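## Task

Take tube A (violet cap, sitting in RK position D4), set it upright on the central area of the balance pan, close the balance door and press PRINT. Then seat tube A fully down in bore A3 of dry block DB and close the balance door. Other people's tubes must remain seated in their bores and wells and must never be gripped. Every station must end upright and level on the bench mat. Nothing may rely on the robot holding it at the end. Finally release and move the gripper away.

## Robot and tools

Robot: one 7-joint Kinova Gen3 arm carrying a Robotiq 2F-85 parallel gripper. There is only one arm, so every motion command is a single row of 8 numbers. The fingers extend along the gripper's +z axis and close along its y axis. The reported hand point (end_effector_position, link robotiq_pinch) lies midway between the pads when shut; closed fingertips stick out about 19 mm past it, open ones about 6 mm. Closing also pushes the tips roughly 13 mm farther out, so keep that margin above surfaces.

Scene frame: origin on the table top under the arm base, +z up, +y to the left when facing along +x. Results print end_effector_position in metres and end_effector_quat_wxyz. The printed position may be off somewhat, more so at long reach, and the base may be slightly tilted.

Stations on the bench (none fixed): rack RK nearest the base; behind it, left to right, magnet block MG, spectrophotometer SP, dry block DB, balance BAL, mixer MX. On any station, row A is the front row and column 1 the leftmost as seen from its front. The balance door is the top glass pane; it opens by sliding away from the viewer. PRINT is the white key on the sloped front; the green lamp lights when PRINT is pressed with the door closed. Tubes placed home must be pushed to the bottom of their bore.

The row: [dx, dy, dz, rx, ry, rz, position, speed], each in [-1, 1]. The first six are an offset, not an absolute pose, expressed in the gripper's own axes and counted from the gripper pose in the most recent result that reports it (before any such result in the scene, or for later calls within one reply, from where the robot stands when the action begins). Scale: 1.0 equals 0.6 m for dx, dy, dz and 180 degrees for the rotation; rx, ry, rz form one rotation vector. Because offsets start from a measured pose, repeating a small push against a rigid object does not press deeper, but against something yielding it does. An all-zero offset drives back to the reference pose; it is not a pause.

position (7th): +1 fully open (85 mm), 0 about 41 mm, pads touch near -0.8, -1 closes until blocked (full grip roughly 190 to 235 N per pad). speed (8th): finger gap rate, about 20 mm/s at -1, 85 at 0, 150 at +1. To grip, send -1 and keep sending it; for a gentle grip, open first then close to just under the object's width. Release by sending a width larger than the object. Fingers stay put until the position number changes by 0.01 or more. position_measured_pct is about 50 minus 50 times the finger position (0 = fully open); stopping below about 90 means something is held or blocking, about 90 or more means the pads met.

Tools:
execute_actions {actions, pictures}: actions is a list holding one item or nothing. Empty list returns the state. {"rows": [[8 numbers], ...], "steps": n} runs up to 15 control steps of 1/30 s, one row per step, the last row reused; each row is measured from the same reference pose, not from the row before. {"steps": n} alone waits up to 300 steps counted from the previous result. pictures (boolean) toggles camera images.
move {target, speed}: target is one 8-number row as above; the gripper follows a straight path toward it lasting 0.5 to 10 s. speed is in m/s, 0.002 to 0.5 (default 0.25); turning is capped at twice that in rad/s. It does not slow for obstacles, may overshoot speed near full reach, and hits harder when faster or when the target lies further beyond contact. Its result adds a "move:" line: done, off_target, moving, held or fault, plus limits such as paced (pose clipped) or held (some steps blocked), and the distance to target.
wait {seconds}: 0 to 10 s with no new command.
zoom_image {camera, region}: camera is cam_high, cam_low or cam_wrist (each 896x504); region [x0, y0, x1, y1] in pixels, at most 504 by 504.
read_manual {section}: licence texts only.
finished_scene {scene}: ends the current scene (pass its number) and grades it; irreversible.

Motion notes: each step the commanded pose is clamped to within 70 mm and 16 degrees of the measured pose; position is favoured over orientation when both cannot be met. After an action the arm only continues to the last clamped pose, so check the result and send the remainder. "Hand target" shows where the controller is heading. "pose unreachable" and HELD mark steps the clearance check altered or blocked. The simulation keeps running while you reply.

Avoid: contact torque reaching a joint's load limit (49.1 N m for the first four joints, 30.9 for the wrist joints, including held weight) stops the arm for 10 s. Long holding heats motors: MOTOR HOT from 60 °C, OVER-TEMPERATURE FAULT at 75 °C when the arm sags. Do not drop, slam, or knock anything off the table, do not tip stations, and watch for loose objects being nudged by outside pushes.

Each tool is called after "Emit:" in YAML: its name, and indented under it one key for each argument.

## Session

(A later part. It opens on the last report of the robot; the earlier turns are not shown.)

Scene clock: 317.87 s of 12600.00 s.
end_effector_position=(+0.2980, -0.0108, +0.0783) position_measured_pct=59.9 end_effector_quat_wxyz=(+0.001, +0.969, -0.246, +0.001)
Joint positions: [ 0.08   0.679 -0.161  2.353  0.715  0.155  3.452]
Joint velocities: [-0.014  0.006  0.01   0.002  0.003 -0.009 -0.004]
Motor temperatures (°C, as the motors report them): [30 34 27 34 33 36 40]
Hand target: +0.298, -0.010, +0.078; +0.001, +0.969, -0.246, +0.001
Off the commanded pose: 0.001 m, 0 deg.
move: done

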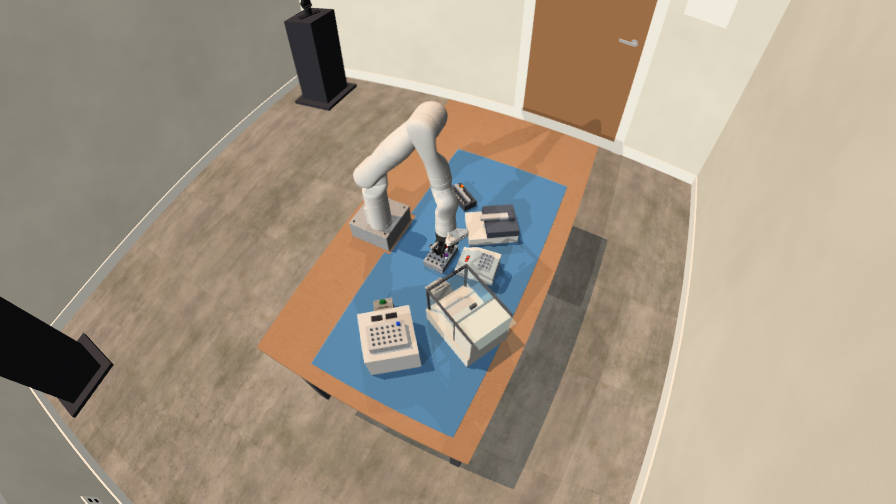

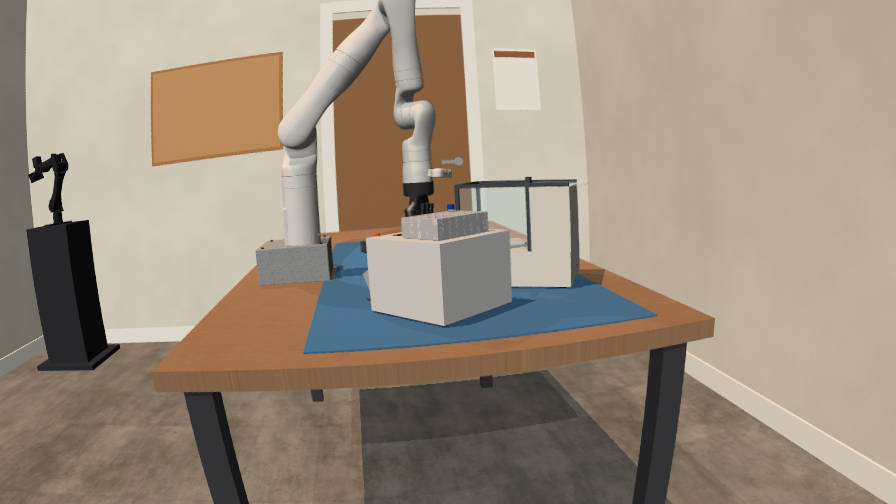

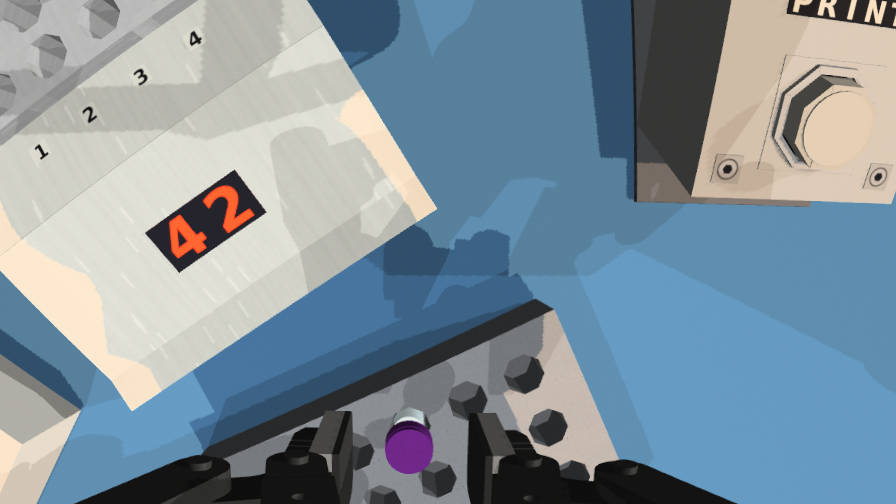

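Emit:
move:
  target: [0.002,0,0.034,0,0,0,-0.2,0]
  speed: 0.03

Emit:
move:
  target: [0,0,0,0,0,0,-1,-0.3]

Scene clock: 322.90 s of 12600.00 s.
end_effector_position=(+0.2994, -0.0116, +0.0582) position_measured_pct=59.9 end_effector_quat_wxyz=(+0.000, +0.969, -0.247, +0.001)
Joint positions: [ 0.009  0.743 -0.062  2.353  0.742  0.064  3.429]
Joint velocities: [-0.011  0.007  0.008  0.001  0.001 -0.01  -0.002]
Motor temperatures (°C, as the motors report them): [30 34 27 34 33 36 40]
Hand target: +0.299, -0.011, +0.058; +0.001, +0.969, -0.246, +0.001
Off the commanded pose: 0.000 m, 0 deg.
move: done

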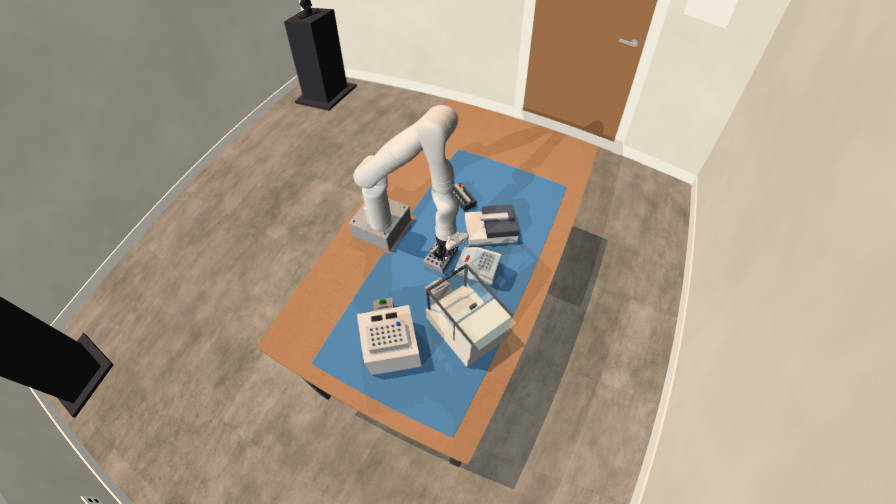

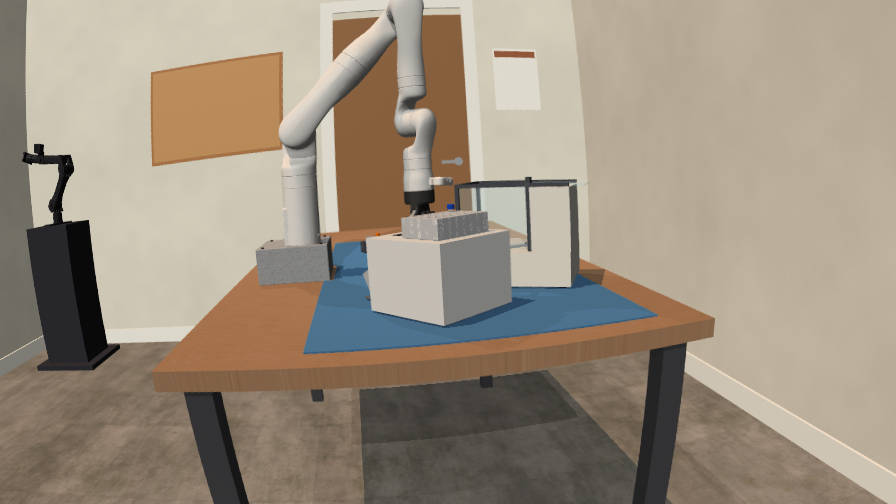

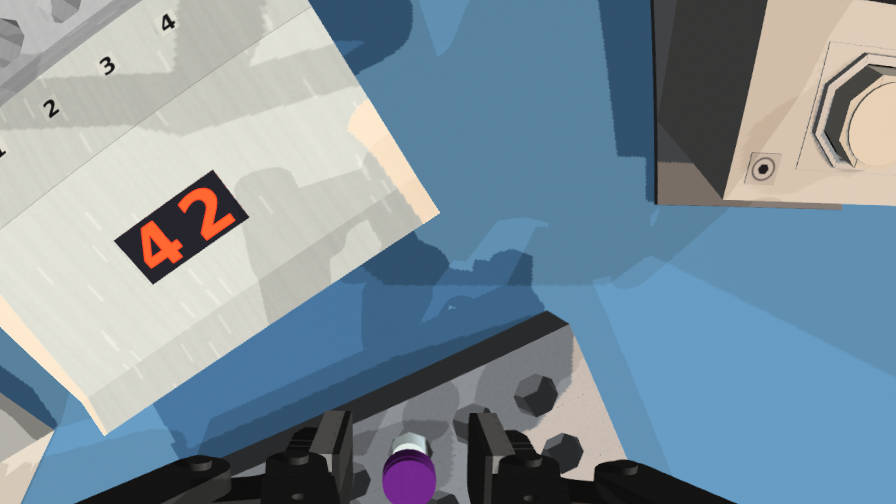

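Scene clock: 323.57 s of 12600.00 s.
end_effector_position=(+0.2995, -0.0115, +0.0585) position_measured_pct=83.3 end_effector_quat_wxyz=(+0.000, +0.969, -0.247, +0.001)
Joint positions: [ 0.009  0.742 -0.062  2.353  0.742  0.064  3.429]
Joint velocities: [-0.    -0.     0.001 -0.    -0.001  0.    -0.   ]
Motor temperatures (°C, as the motors report them): [30 33 27 34 33 36 40]
Hand target: +0.299, -0.012, +0.058; +0.000, +0.969, -0.247, +0.001
Off the commanded pose: 0.000 m, 0 deg.
move: done

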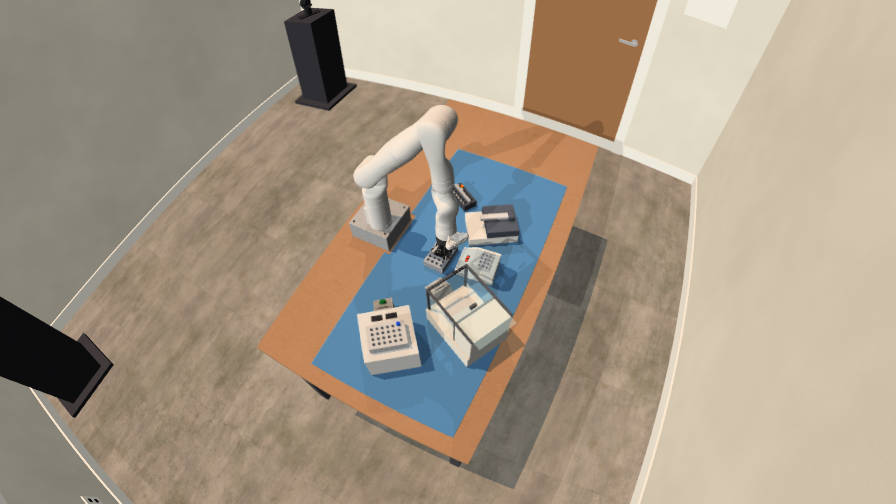

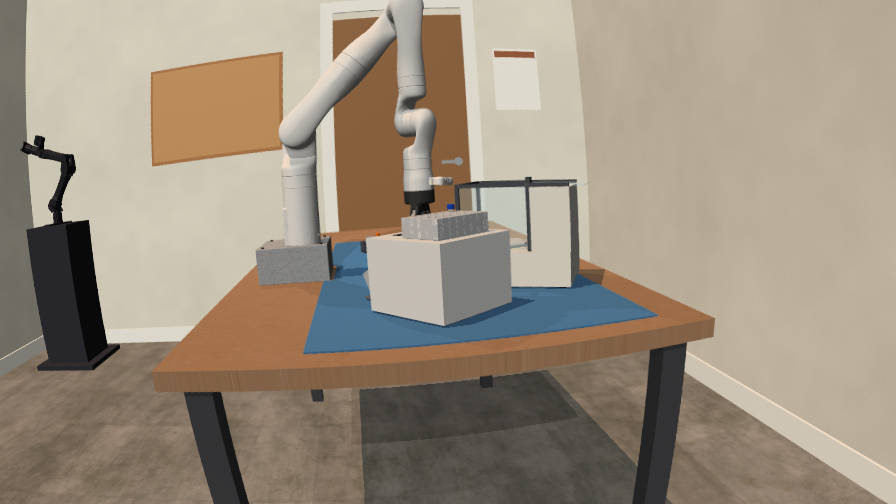

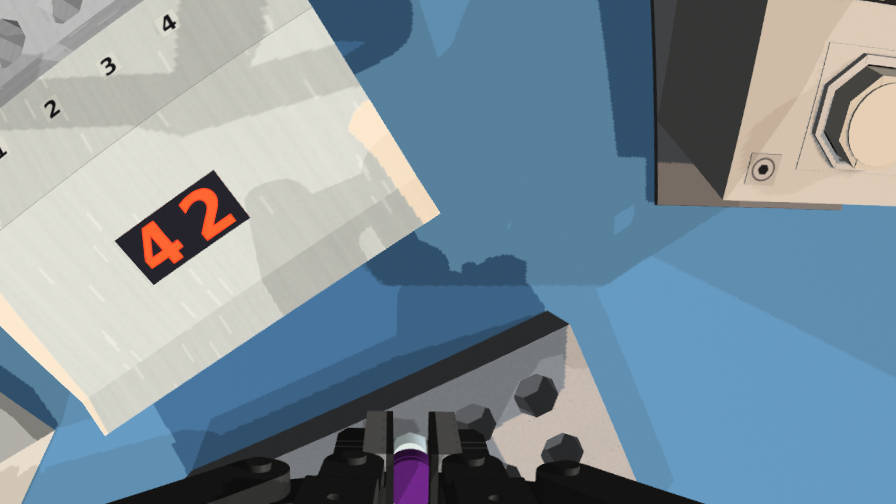

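Lift straight up.

Emit:
move:
  target: [0,0,-0.42,0,0,0,-1,-0.3]
  speed: 0.12

Scene clock: 328.23 s of 12600.00 s.
end_effector_position=(+0.2981, -0.0109, +0.3097) position_measured_pct=83.3 end_effector_quat_wxyz=(-0.000, +0.969, -0.246, +0.001)
Joint positions: [ 0.54   0.116 -0.63   2.05   0.08   1.     4.076]
Joint velocities: [ 0.002 -0.004  0.002 -0.001 -0.     0.004  0.002]
Motor temperatures (°C, as the motors report them): [30 33 27 34 33 36 40]
Hand target: +0.298, -0.011, +0.310; -0.000, +0.969, -0.246, +0.001
Off the commanded pose: 0.001 m, 0 deg.
move: done

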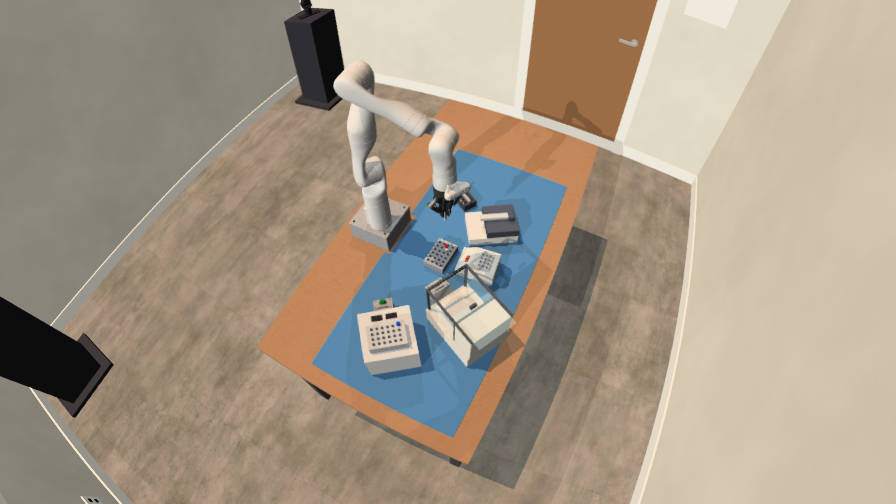

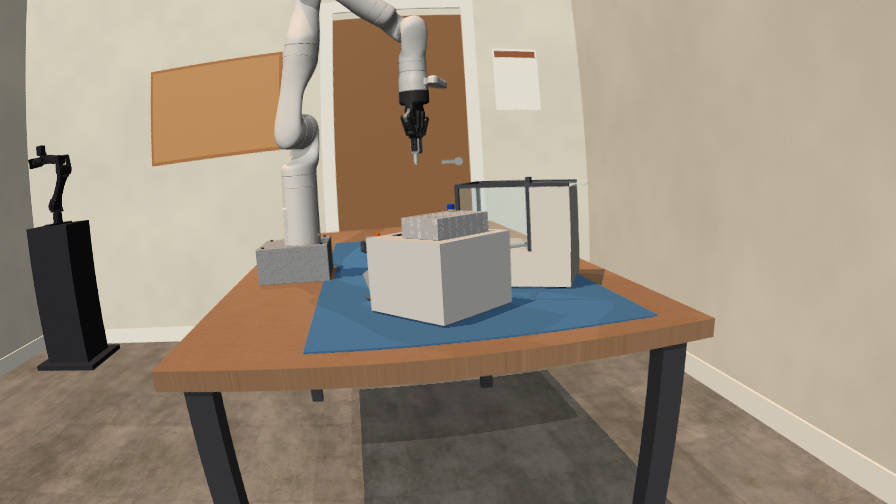

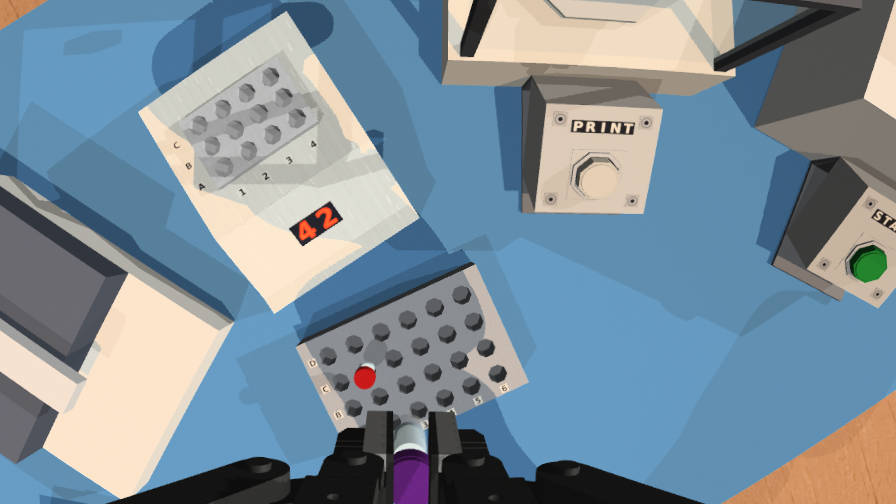

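Emit:
move:
  target: [0.347,0.18,0,0,0,0,-1,-0.3]
  speed: 0.2

Scene clock: 334.37 s of 12600.00 s.
end_effector_position=(+0.4303, -0.2042, +0.3108) position_measured_pct=83.3 end_effector_quat_wxyz=(-0.001, +0.969, -0.246, +0.001)
Joint positions: [ 0.7    0.502 -0.467  1.511  0.235  1.185  4.402]
Joint velocities: [-0.001  0.011  0.001 -0.006 -0.     0.003  0.002]
Motor temperatures (°C, as the motors report them): [30 33 27 34 33 36 40]
Hand target: +0.430, -0.204, +0.310; -0.001, +0.969, -0.246, +0.001
Off the commanded pose: 0.002 m, 0 deg.
move: done

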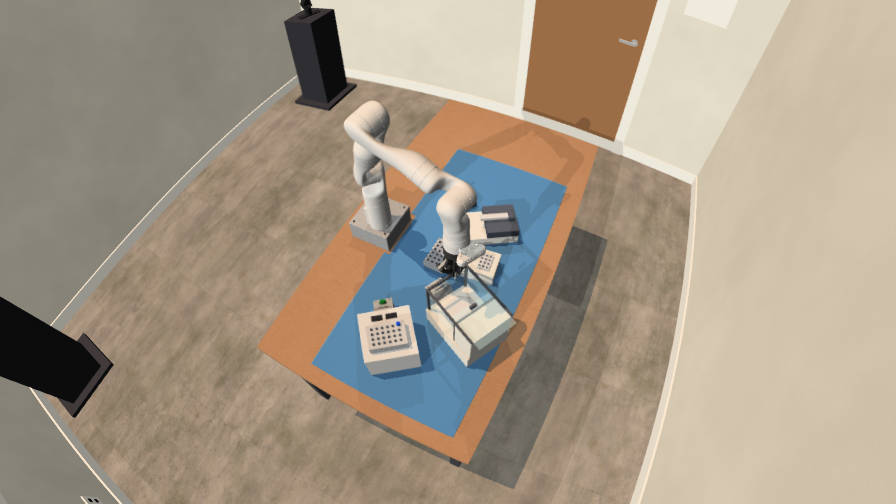

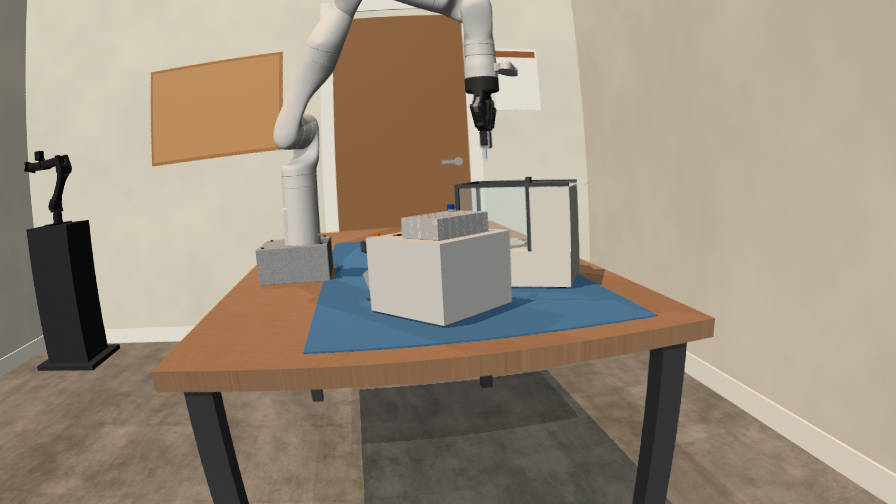

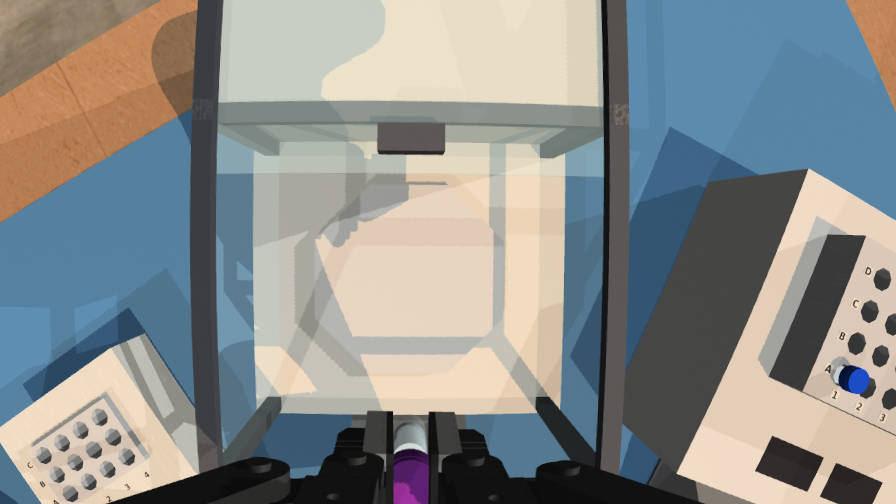

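Emit:
move:
  target: [0.047,-0.003,0.19,0,0,0,-1,-0.3]
  speed: 0.08

Emit:
zoom_image:
  camera: "cam_low"
  region: [430, 120, 600, 270]

Scene clock: 351.23 s of 12600.00 s.
end_effector_position=(+0.4565, -0.2162, +0.1973) position_measured_pct=83.3 end_effector_quat_wxyz=(-0.000, +0.969, -0.246, +0.001)
Joint positions: [ 0.656  0.698 -0.416  1.571  0.326  0.942  4.341]
Joint velocities: [-0.002  0.005  0.002 -0.001  0.002 -0.003 -0.   ]
Motor temperatures (°C, as the motors report them): [30 33 27 34 33 36 40]
Hand target: +0.456, -0.216, +0.197; -0.000, +0.969, -0.246, +0.001
Off the commanded pose: 0.001 m, 0 deg.
move: done

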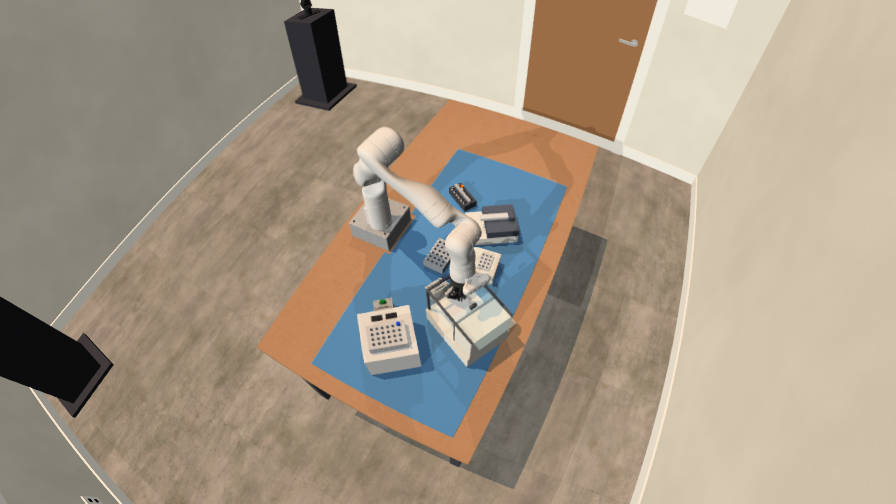

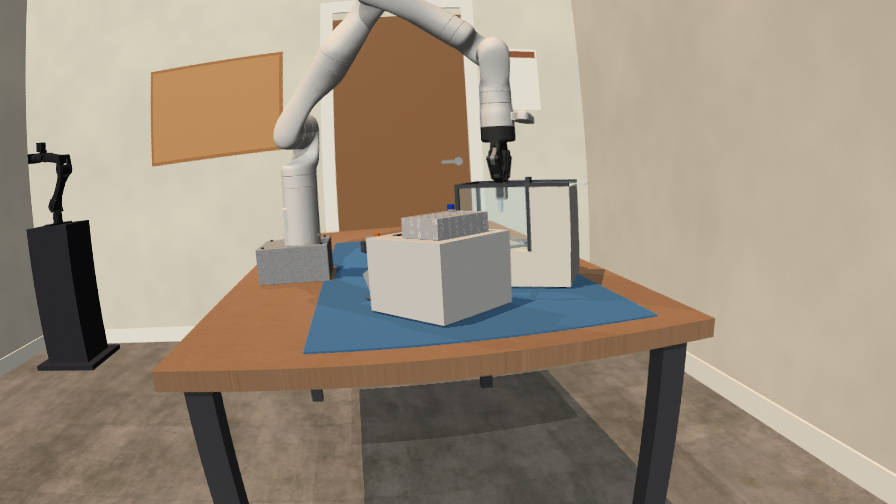

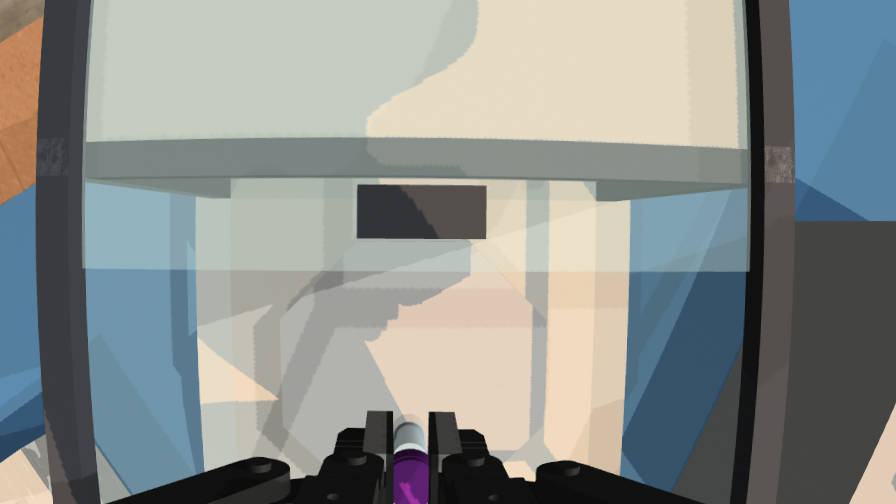

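Region (430, 120, 600, 270) of cam_low's 896x504 image, scaled by 2.965, with more detail than that image has; it fills the top 445 rows of this view, and the rest is white.

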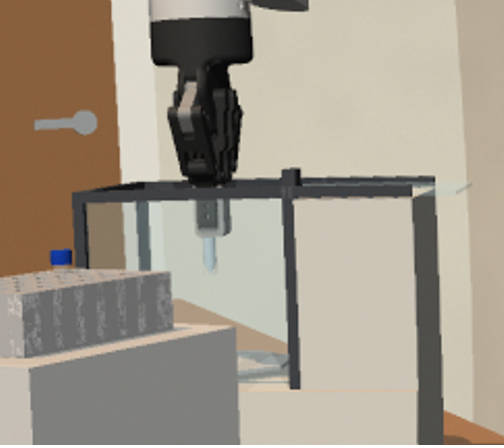

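Emit:
move:
  target: [0,0.002,0.07,0,0,0,-1,-0.3]
  speed: 0.03

Emit:
zoom_image:
  camera: "cam_low"
  region: [430, 120, 600, 270]

Scene clock: 377.87 s of 12600.00 s.
end_effector_position=(+0.4561, -0.2173, +0.1555) position_measured_pct=83.3 end_effector_quat_wxyz=(-0.000, +0.969, -0.246, +0.001)
Joint positions: [ 0.643  0.762 -0.392  1.608  0.359  0.844  4.316]
Joint velocities: [-0.001  0.003  0.001  0.002  0.    -0.003 -0.001]
Motor temperatures (°C, as the motors report them): [30 34 27 34 33 36 40]
Hand target: +0.456, -0.217, +0.155; -0.000, +0.969, -0.246, +0.001
Off the commanded pose: 0.000 m, 0 deg.
move: done

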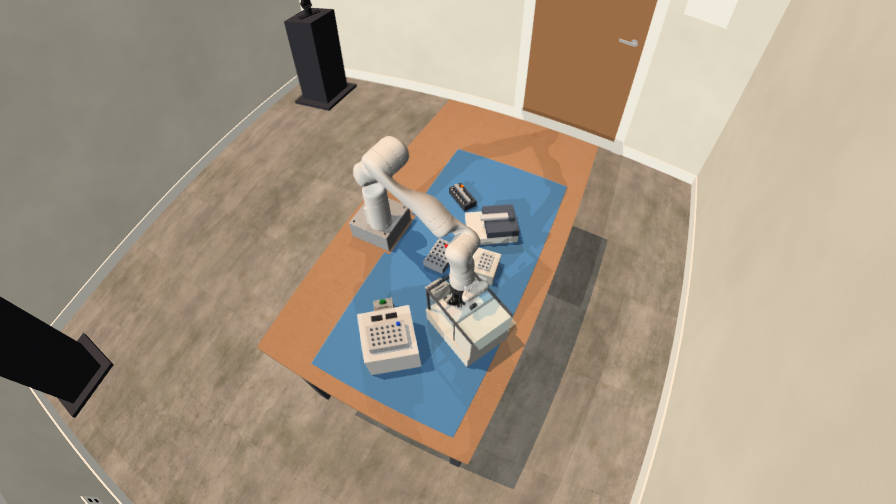

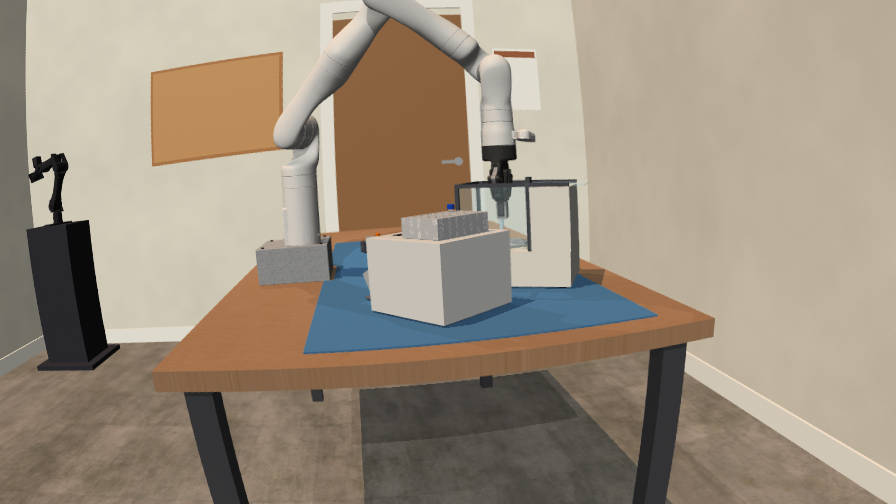

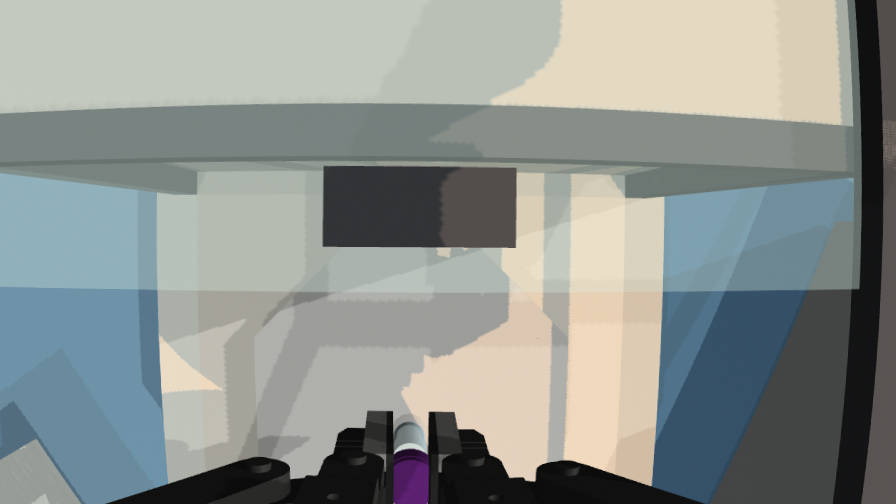

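Region (430, 120, 600, 270) of cam_low's 896x504 image, scaled by 2.965, with more detail than that image has; it fills the top 445 rows of this view, and the rest is white.

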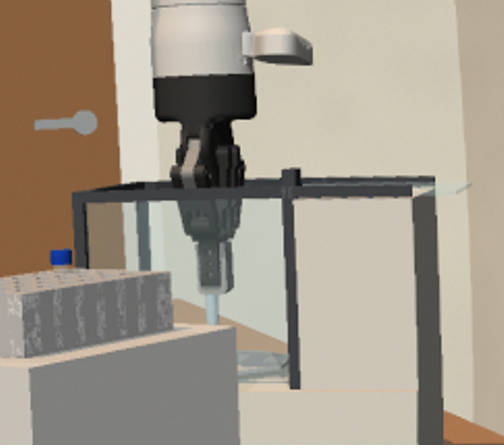

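Emit:
move:
  target: [0,0,0.017,0,0,0,-1,-0.3]
  speed: 0.01

Emit:
zoom_image:
  camera: "cam_low"
  region: [430, 120, 600, 270]

Scene clock: 385.87 s of 12600.00 s.
end_effector_position=(+0.4562, -0.2174, +0.1454) position_measured_pct=83.3 end_effector_quat_wxyz=(-0.000, +0.969, -0.246, +0.001)
Joint positions: [ 0.639  0.778 -0.385  1.614  0.368  0.821  4.309]
Joint velocities: [-0.001  0.002  0.002 -0.    -0.001 -0.003 -0.001]
Motor temperatures (°C, as the motors report them): [30 34 27 34 33 36 40]
Hand target: +0.456, -0.217, +0.145; -0.000, +0.969, -0.246, +0.001
Off the commanded pose: 0.000 m, 0 deg.
move: done

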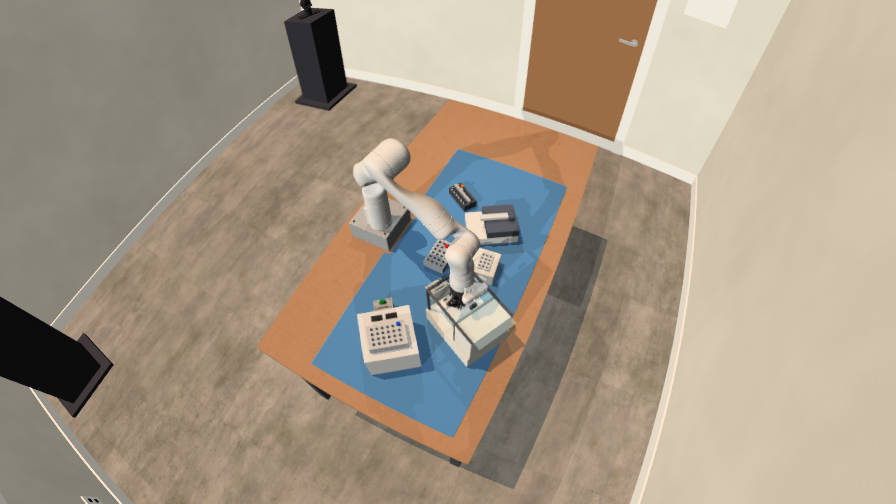

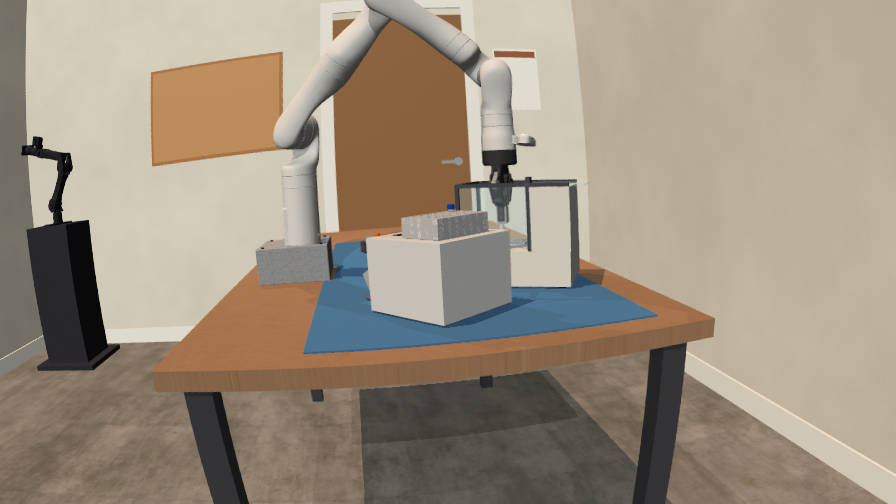

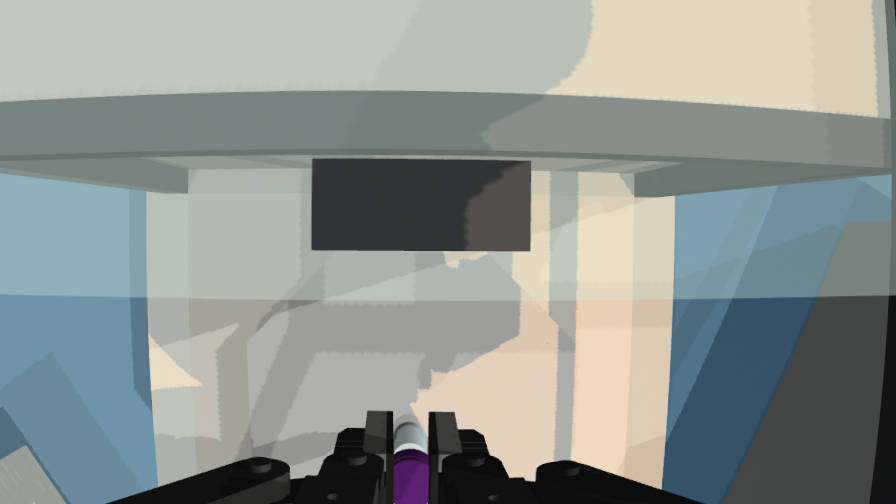

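Region (430, 120, 600, 270) of cam_low's 896x504 image, scaled by 2.965, with more detail than that image has; it fills the top 445 rows of this view, and the rest is white.

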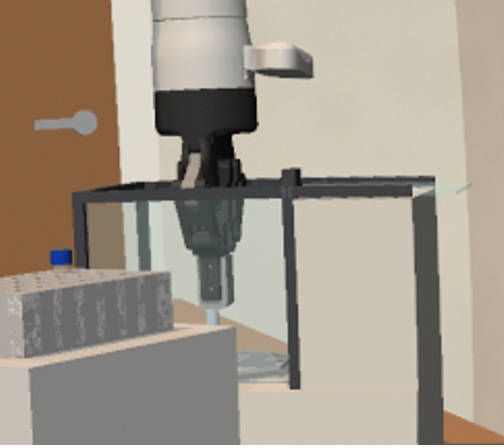

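Emit:
execute_actions:
  actions:
    - {"rows":[[0,0,0.003,0,0,0,-1,-0.3],[0,0,0.005,0,0,0,-1,-0.3],[0,0,0.007,0,0,0,-1,-0.3],[0,0,0.009,0,0,0,-1,-0.3],[0,0,0.011,0,0,0,-1,-0.3],[0,0,0.013,0,0,0,-1,-0.3],[0,0,0.015,0,0,0,-1,-0.3]],"steps":15}
  pictures: false

Scene clock: 390.80 s of 12600.00 s.
end_effector_position=(+0.4562, -0.2175, +0.1366) position_measured_pct=83.3 end_effector_quat_wxyz=(-0.000, +0.969, -0.246, +0.002)
Joint positions: [ 0.636  0.793 -0.379  1.62   0.375  0.802  4.304]
Joint velocities: [-0.001  0.003  0.003  0.     0.001 -0.002 -0.001]
Motor temperatures (°C, as the motors report them): [30 34 27 34 33 36 40]
Hand target: +0.456, -0.217, +0.136; -0.000, +0.969, -0.246, +0.001
Off the commanded pose: 0.000 m, 0 deg.
Steps of this call (steps 1 to 133: nothing new was sent; steps 134 to 148: all 15 steps of this action). Readings (end_effector_position | what the end effector reports):
134: (+0.4562, -0.2173, +0.1451) | position_measured_pct=83.3
135: (+0.4562, -0.2172, +0.1445) | position_measured_pct=83.3
137: (+0.4562, -0.2172, +0.1427) | position_measured_pct=83.3
141: (+0.4562, -0.2173, +0.1385) | position_measured_pct=83.3
148: the state above

Emit:
execute_actions:
  actions:
    - {"rows":[[0,0,0.003,0,0,0,-1,-0.3],[0,0,0.005,0,0,0,-1,-0.3],[0,0,0.007,0,0,0,-1,-0.3],[0,0,0.009,0,0,0,-1,-0.3],[0,0,0.011,0,0,0,-1,-0.3],[0,0,0.013,0,0,0,-1,-0.3]],"steps":15}

Emit:
zoom_image:
  camera: "cam_low"
  region: [430, 120, 600, 270]

Scene clock: 396.17 s of 12600.00 s.
end_effector_position=(+0.4580, -0.2181, +0.1327) position_measured_pct=83.3 end_effector_quat_wxyz=(+0.001, +0.969, -0.246, +0.005)
Joint positions: [ 0.633  0.799 -0.375  1.622  0.381  0.787  4.298]
Joint velocities: [-0.001 -0.     0.001  0.002  0.001 -0.001 -0.001]
Motor temperatures (°C, as the motors report them): [30 34 27 34 33 36 40]
Hand target: +0.456, -0.217, +0.129; -0.000, +0.969, -0.246, +0.002
Off the commanded pose: 0.004 m, 0 deg.
Steps of this call (steps 1 to 146: nothing new was sent; steps 147 to 161: all 15 steps of this action). Readings (end_effector_position | what the end effector reports):
147: (+0.4562, -0.2173, +0.1362) | position_measured_pct=83.3
148: (+0.4563, -0.2173, +0.1356) | position_measured_pct=83.3
150: (+0.4563, -0.2173, +0.1339) | position_measured_pct=83.3
154: (+0.4574, -0.2178, +0.1327) | position_measured_pct=83.3
161: the state above

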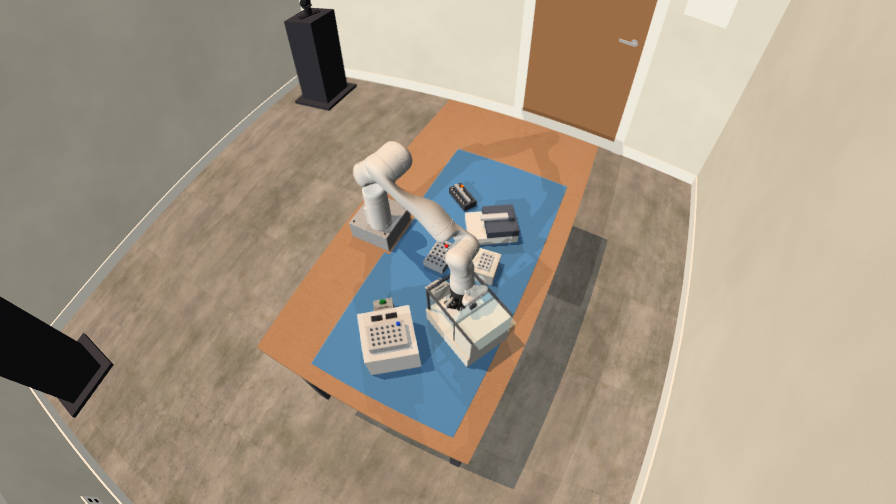

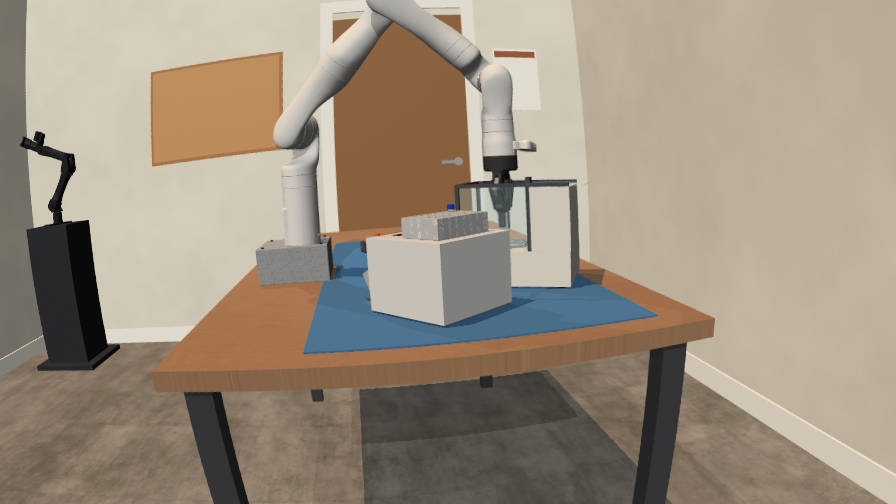

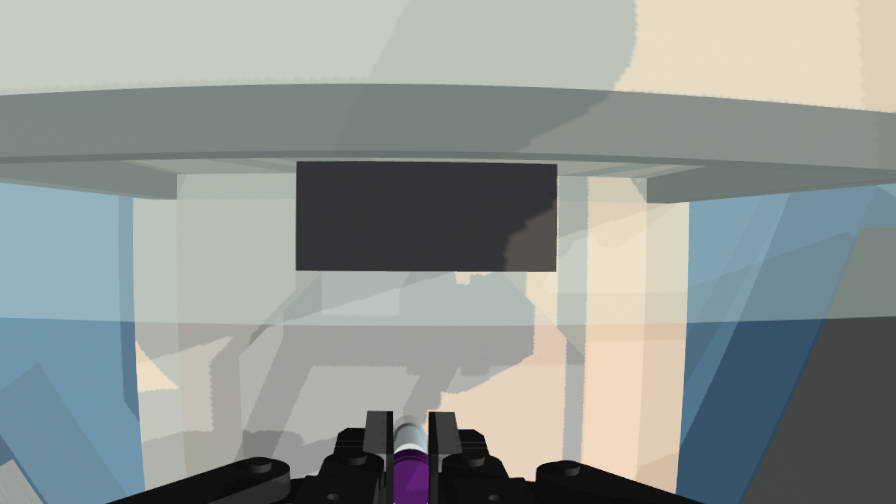

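Region (430, 120, 600, 270) of cam_low's 896x504 image, scaled by 2.965, with more detail than that image has; it fills the top 445 rows of this view, and the rest is white.

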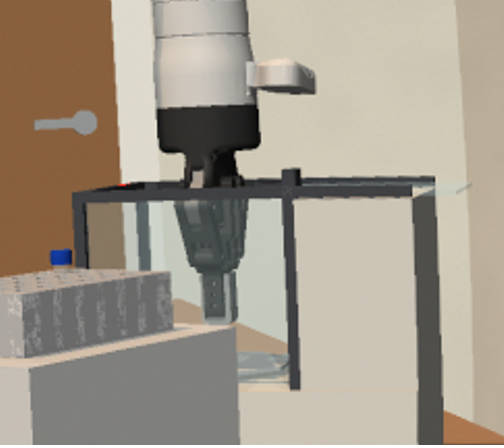

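Emit:
execute_actions:
  actions:
    - {"rows":[[0,0,-0.001,0,0,0,-1,-0.3],[0,0,-0.001,0,0,0,-1,-0.3],[0,0,-0.001,0,0,0,-1,-0.3],[0,0,-0.001,0,0,0,-1,-0.3],[0,0,-0.001,0,0,0,-0.4,-0.6]],"steps":15}
  pictures: false

Emit:
move:
  target: [0,0,-0.22,0,0,0,-0.4,-0.6]
  speed: 0.06

Scene clock: 405.90 s of 12600.00 s.
end_effector_position=(+0.4580, -0.2181, +0.1333) position_measured_pct=70.6 end_effector_quat_wxyz=(+0.001, +0.969, -0.246, +0.005)
Joint positions: [ 0.633  0.798 -0.375  1.622  0.38   0.788  4.299]
Joint velocities: [-0.     0.    -0.001 -0.001  0.001  0.003 -0.001]
Motor temperatures (°C, as the motors report them): [30 34 27 34 33 36 40]
Hand target: +0.458, -0.218, +0.133; +0.001, +0.969, -0.246, +0.005
Off the commanded pose: 0.000 m, 0 deg.
Steps of this call (steps 1 to 277: nothing new was sent; steps 278 to 292: all 15 steps of this action). Readings (end_effector_position | what the end effector reports):
278: (+0.4581, -0.2182, +0.1331) | position_measured_pct=83.3
279: (+0.4583, -0.2184, +0.1337) | position_measured_pct=83.3
281: (+0.4584, -0.2184, +0.1338) | position_measured_pct=83.3
285: (+0.4581, -0.2182, +0.1335) | position_measured_pct=80.6
292: the state above

Scene clock: 408.70 s of 12600.00 s.
end_effector_position=(+0.4566, -0.2174, +0.2650) position_measured_pct=69.8 end_effector_quat_wxyz=(+0.001, +0.969, -0.246, +0.005)
Joint positions: [ 0.673  0.608 -0.443  1.489  0.279  1.101  4.381]
Joint velocities: [ 0.001 -0.002  0.001 -0.002 -0.001  0.004  0.002]
Motor temperatures (°C, as the motors report them): [30 34 27 34 33 36 40]
Hand target: +0.457, -0.217, +0.265; +0.001, +0.969, -0.246, +0.005
Off the commanded pose: 0.000 m, 0 deg.
move: done

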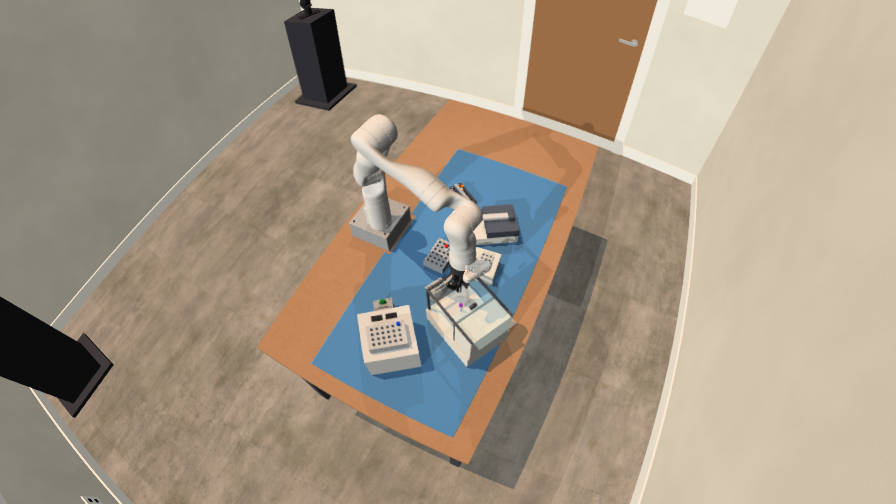

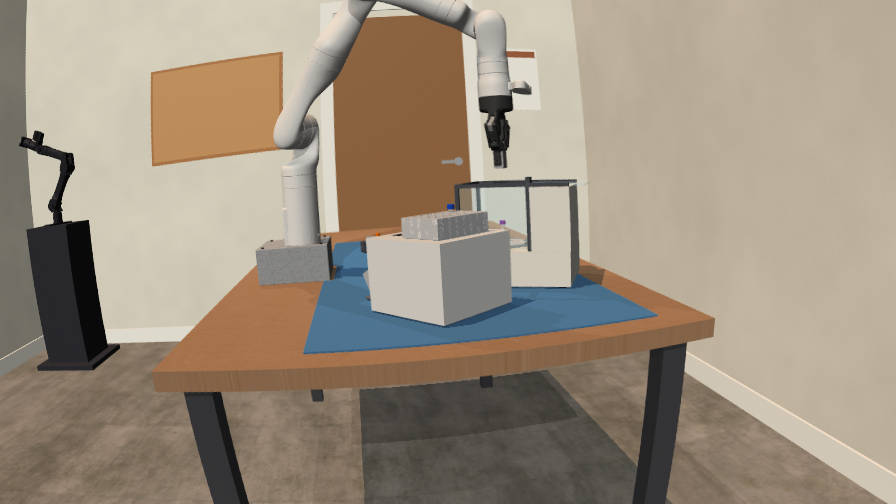

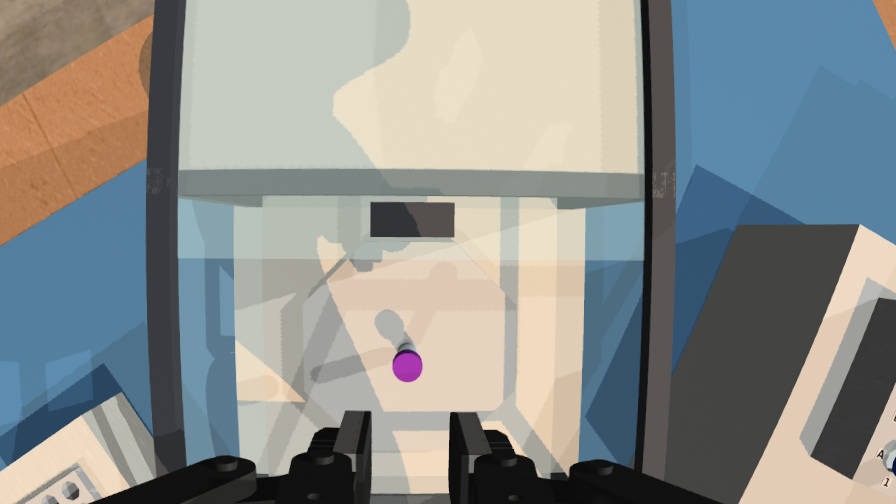

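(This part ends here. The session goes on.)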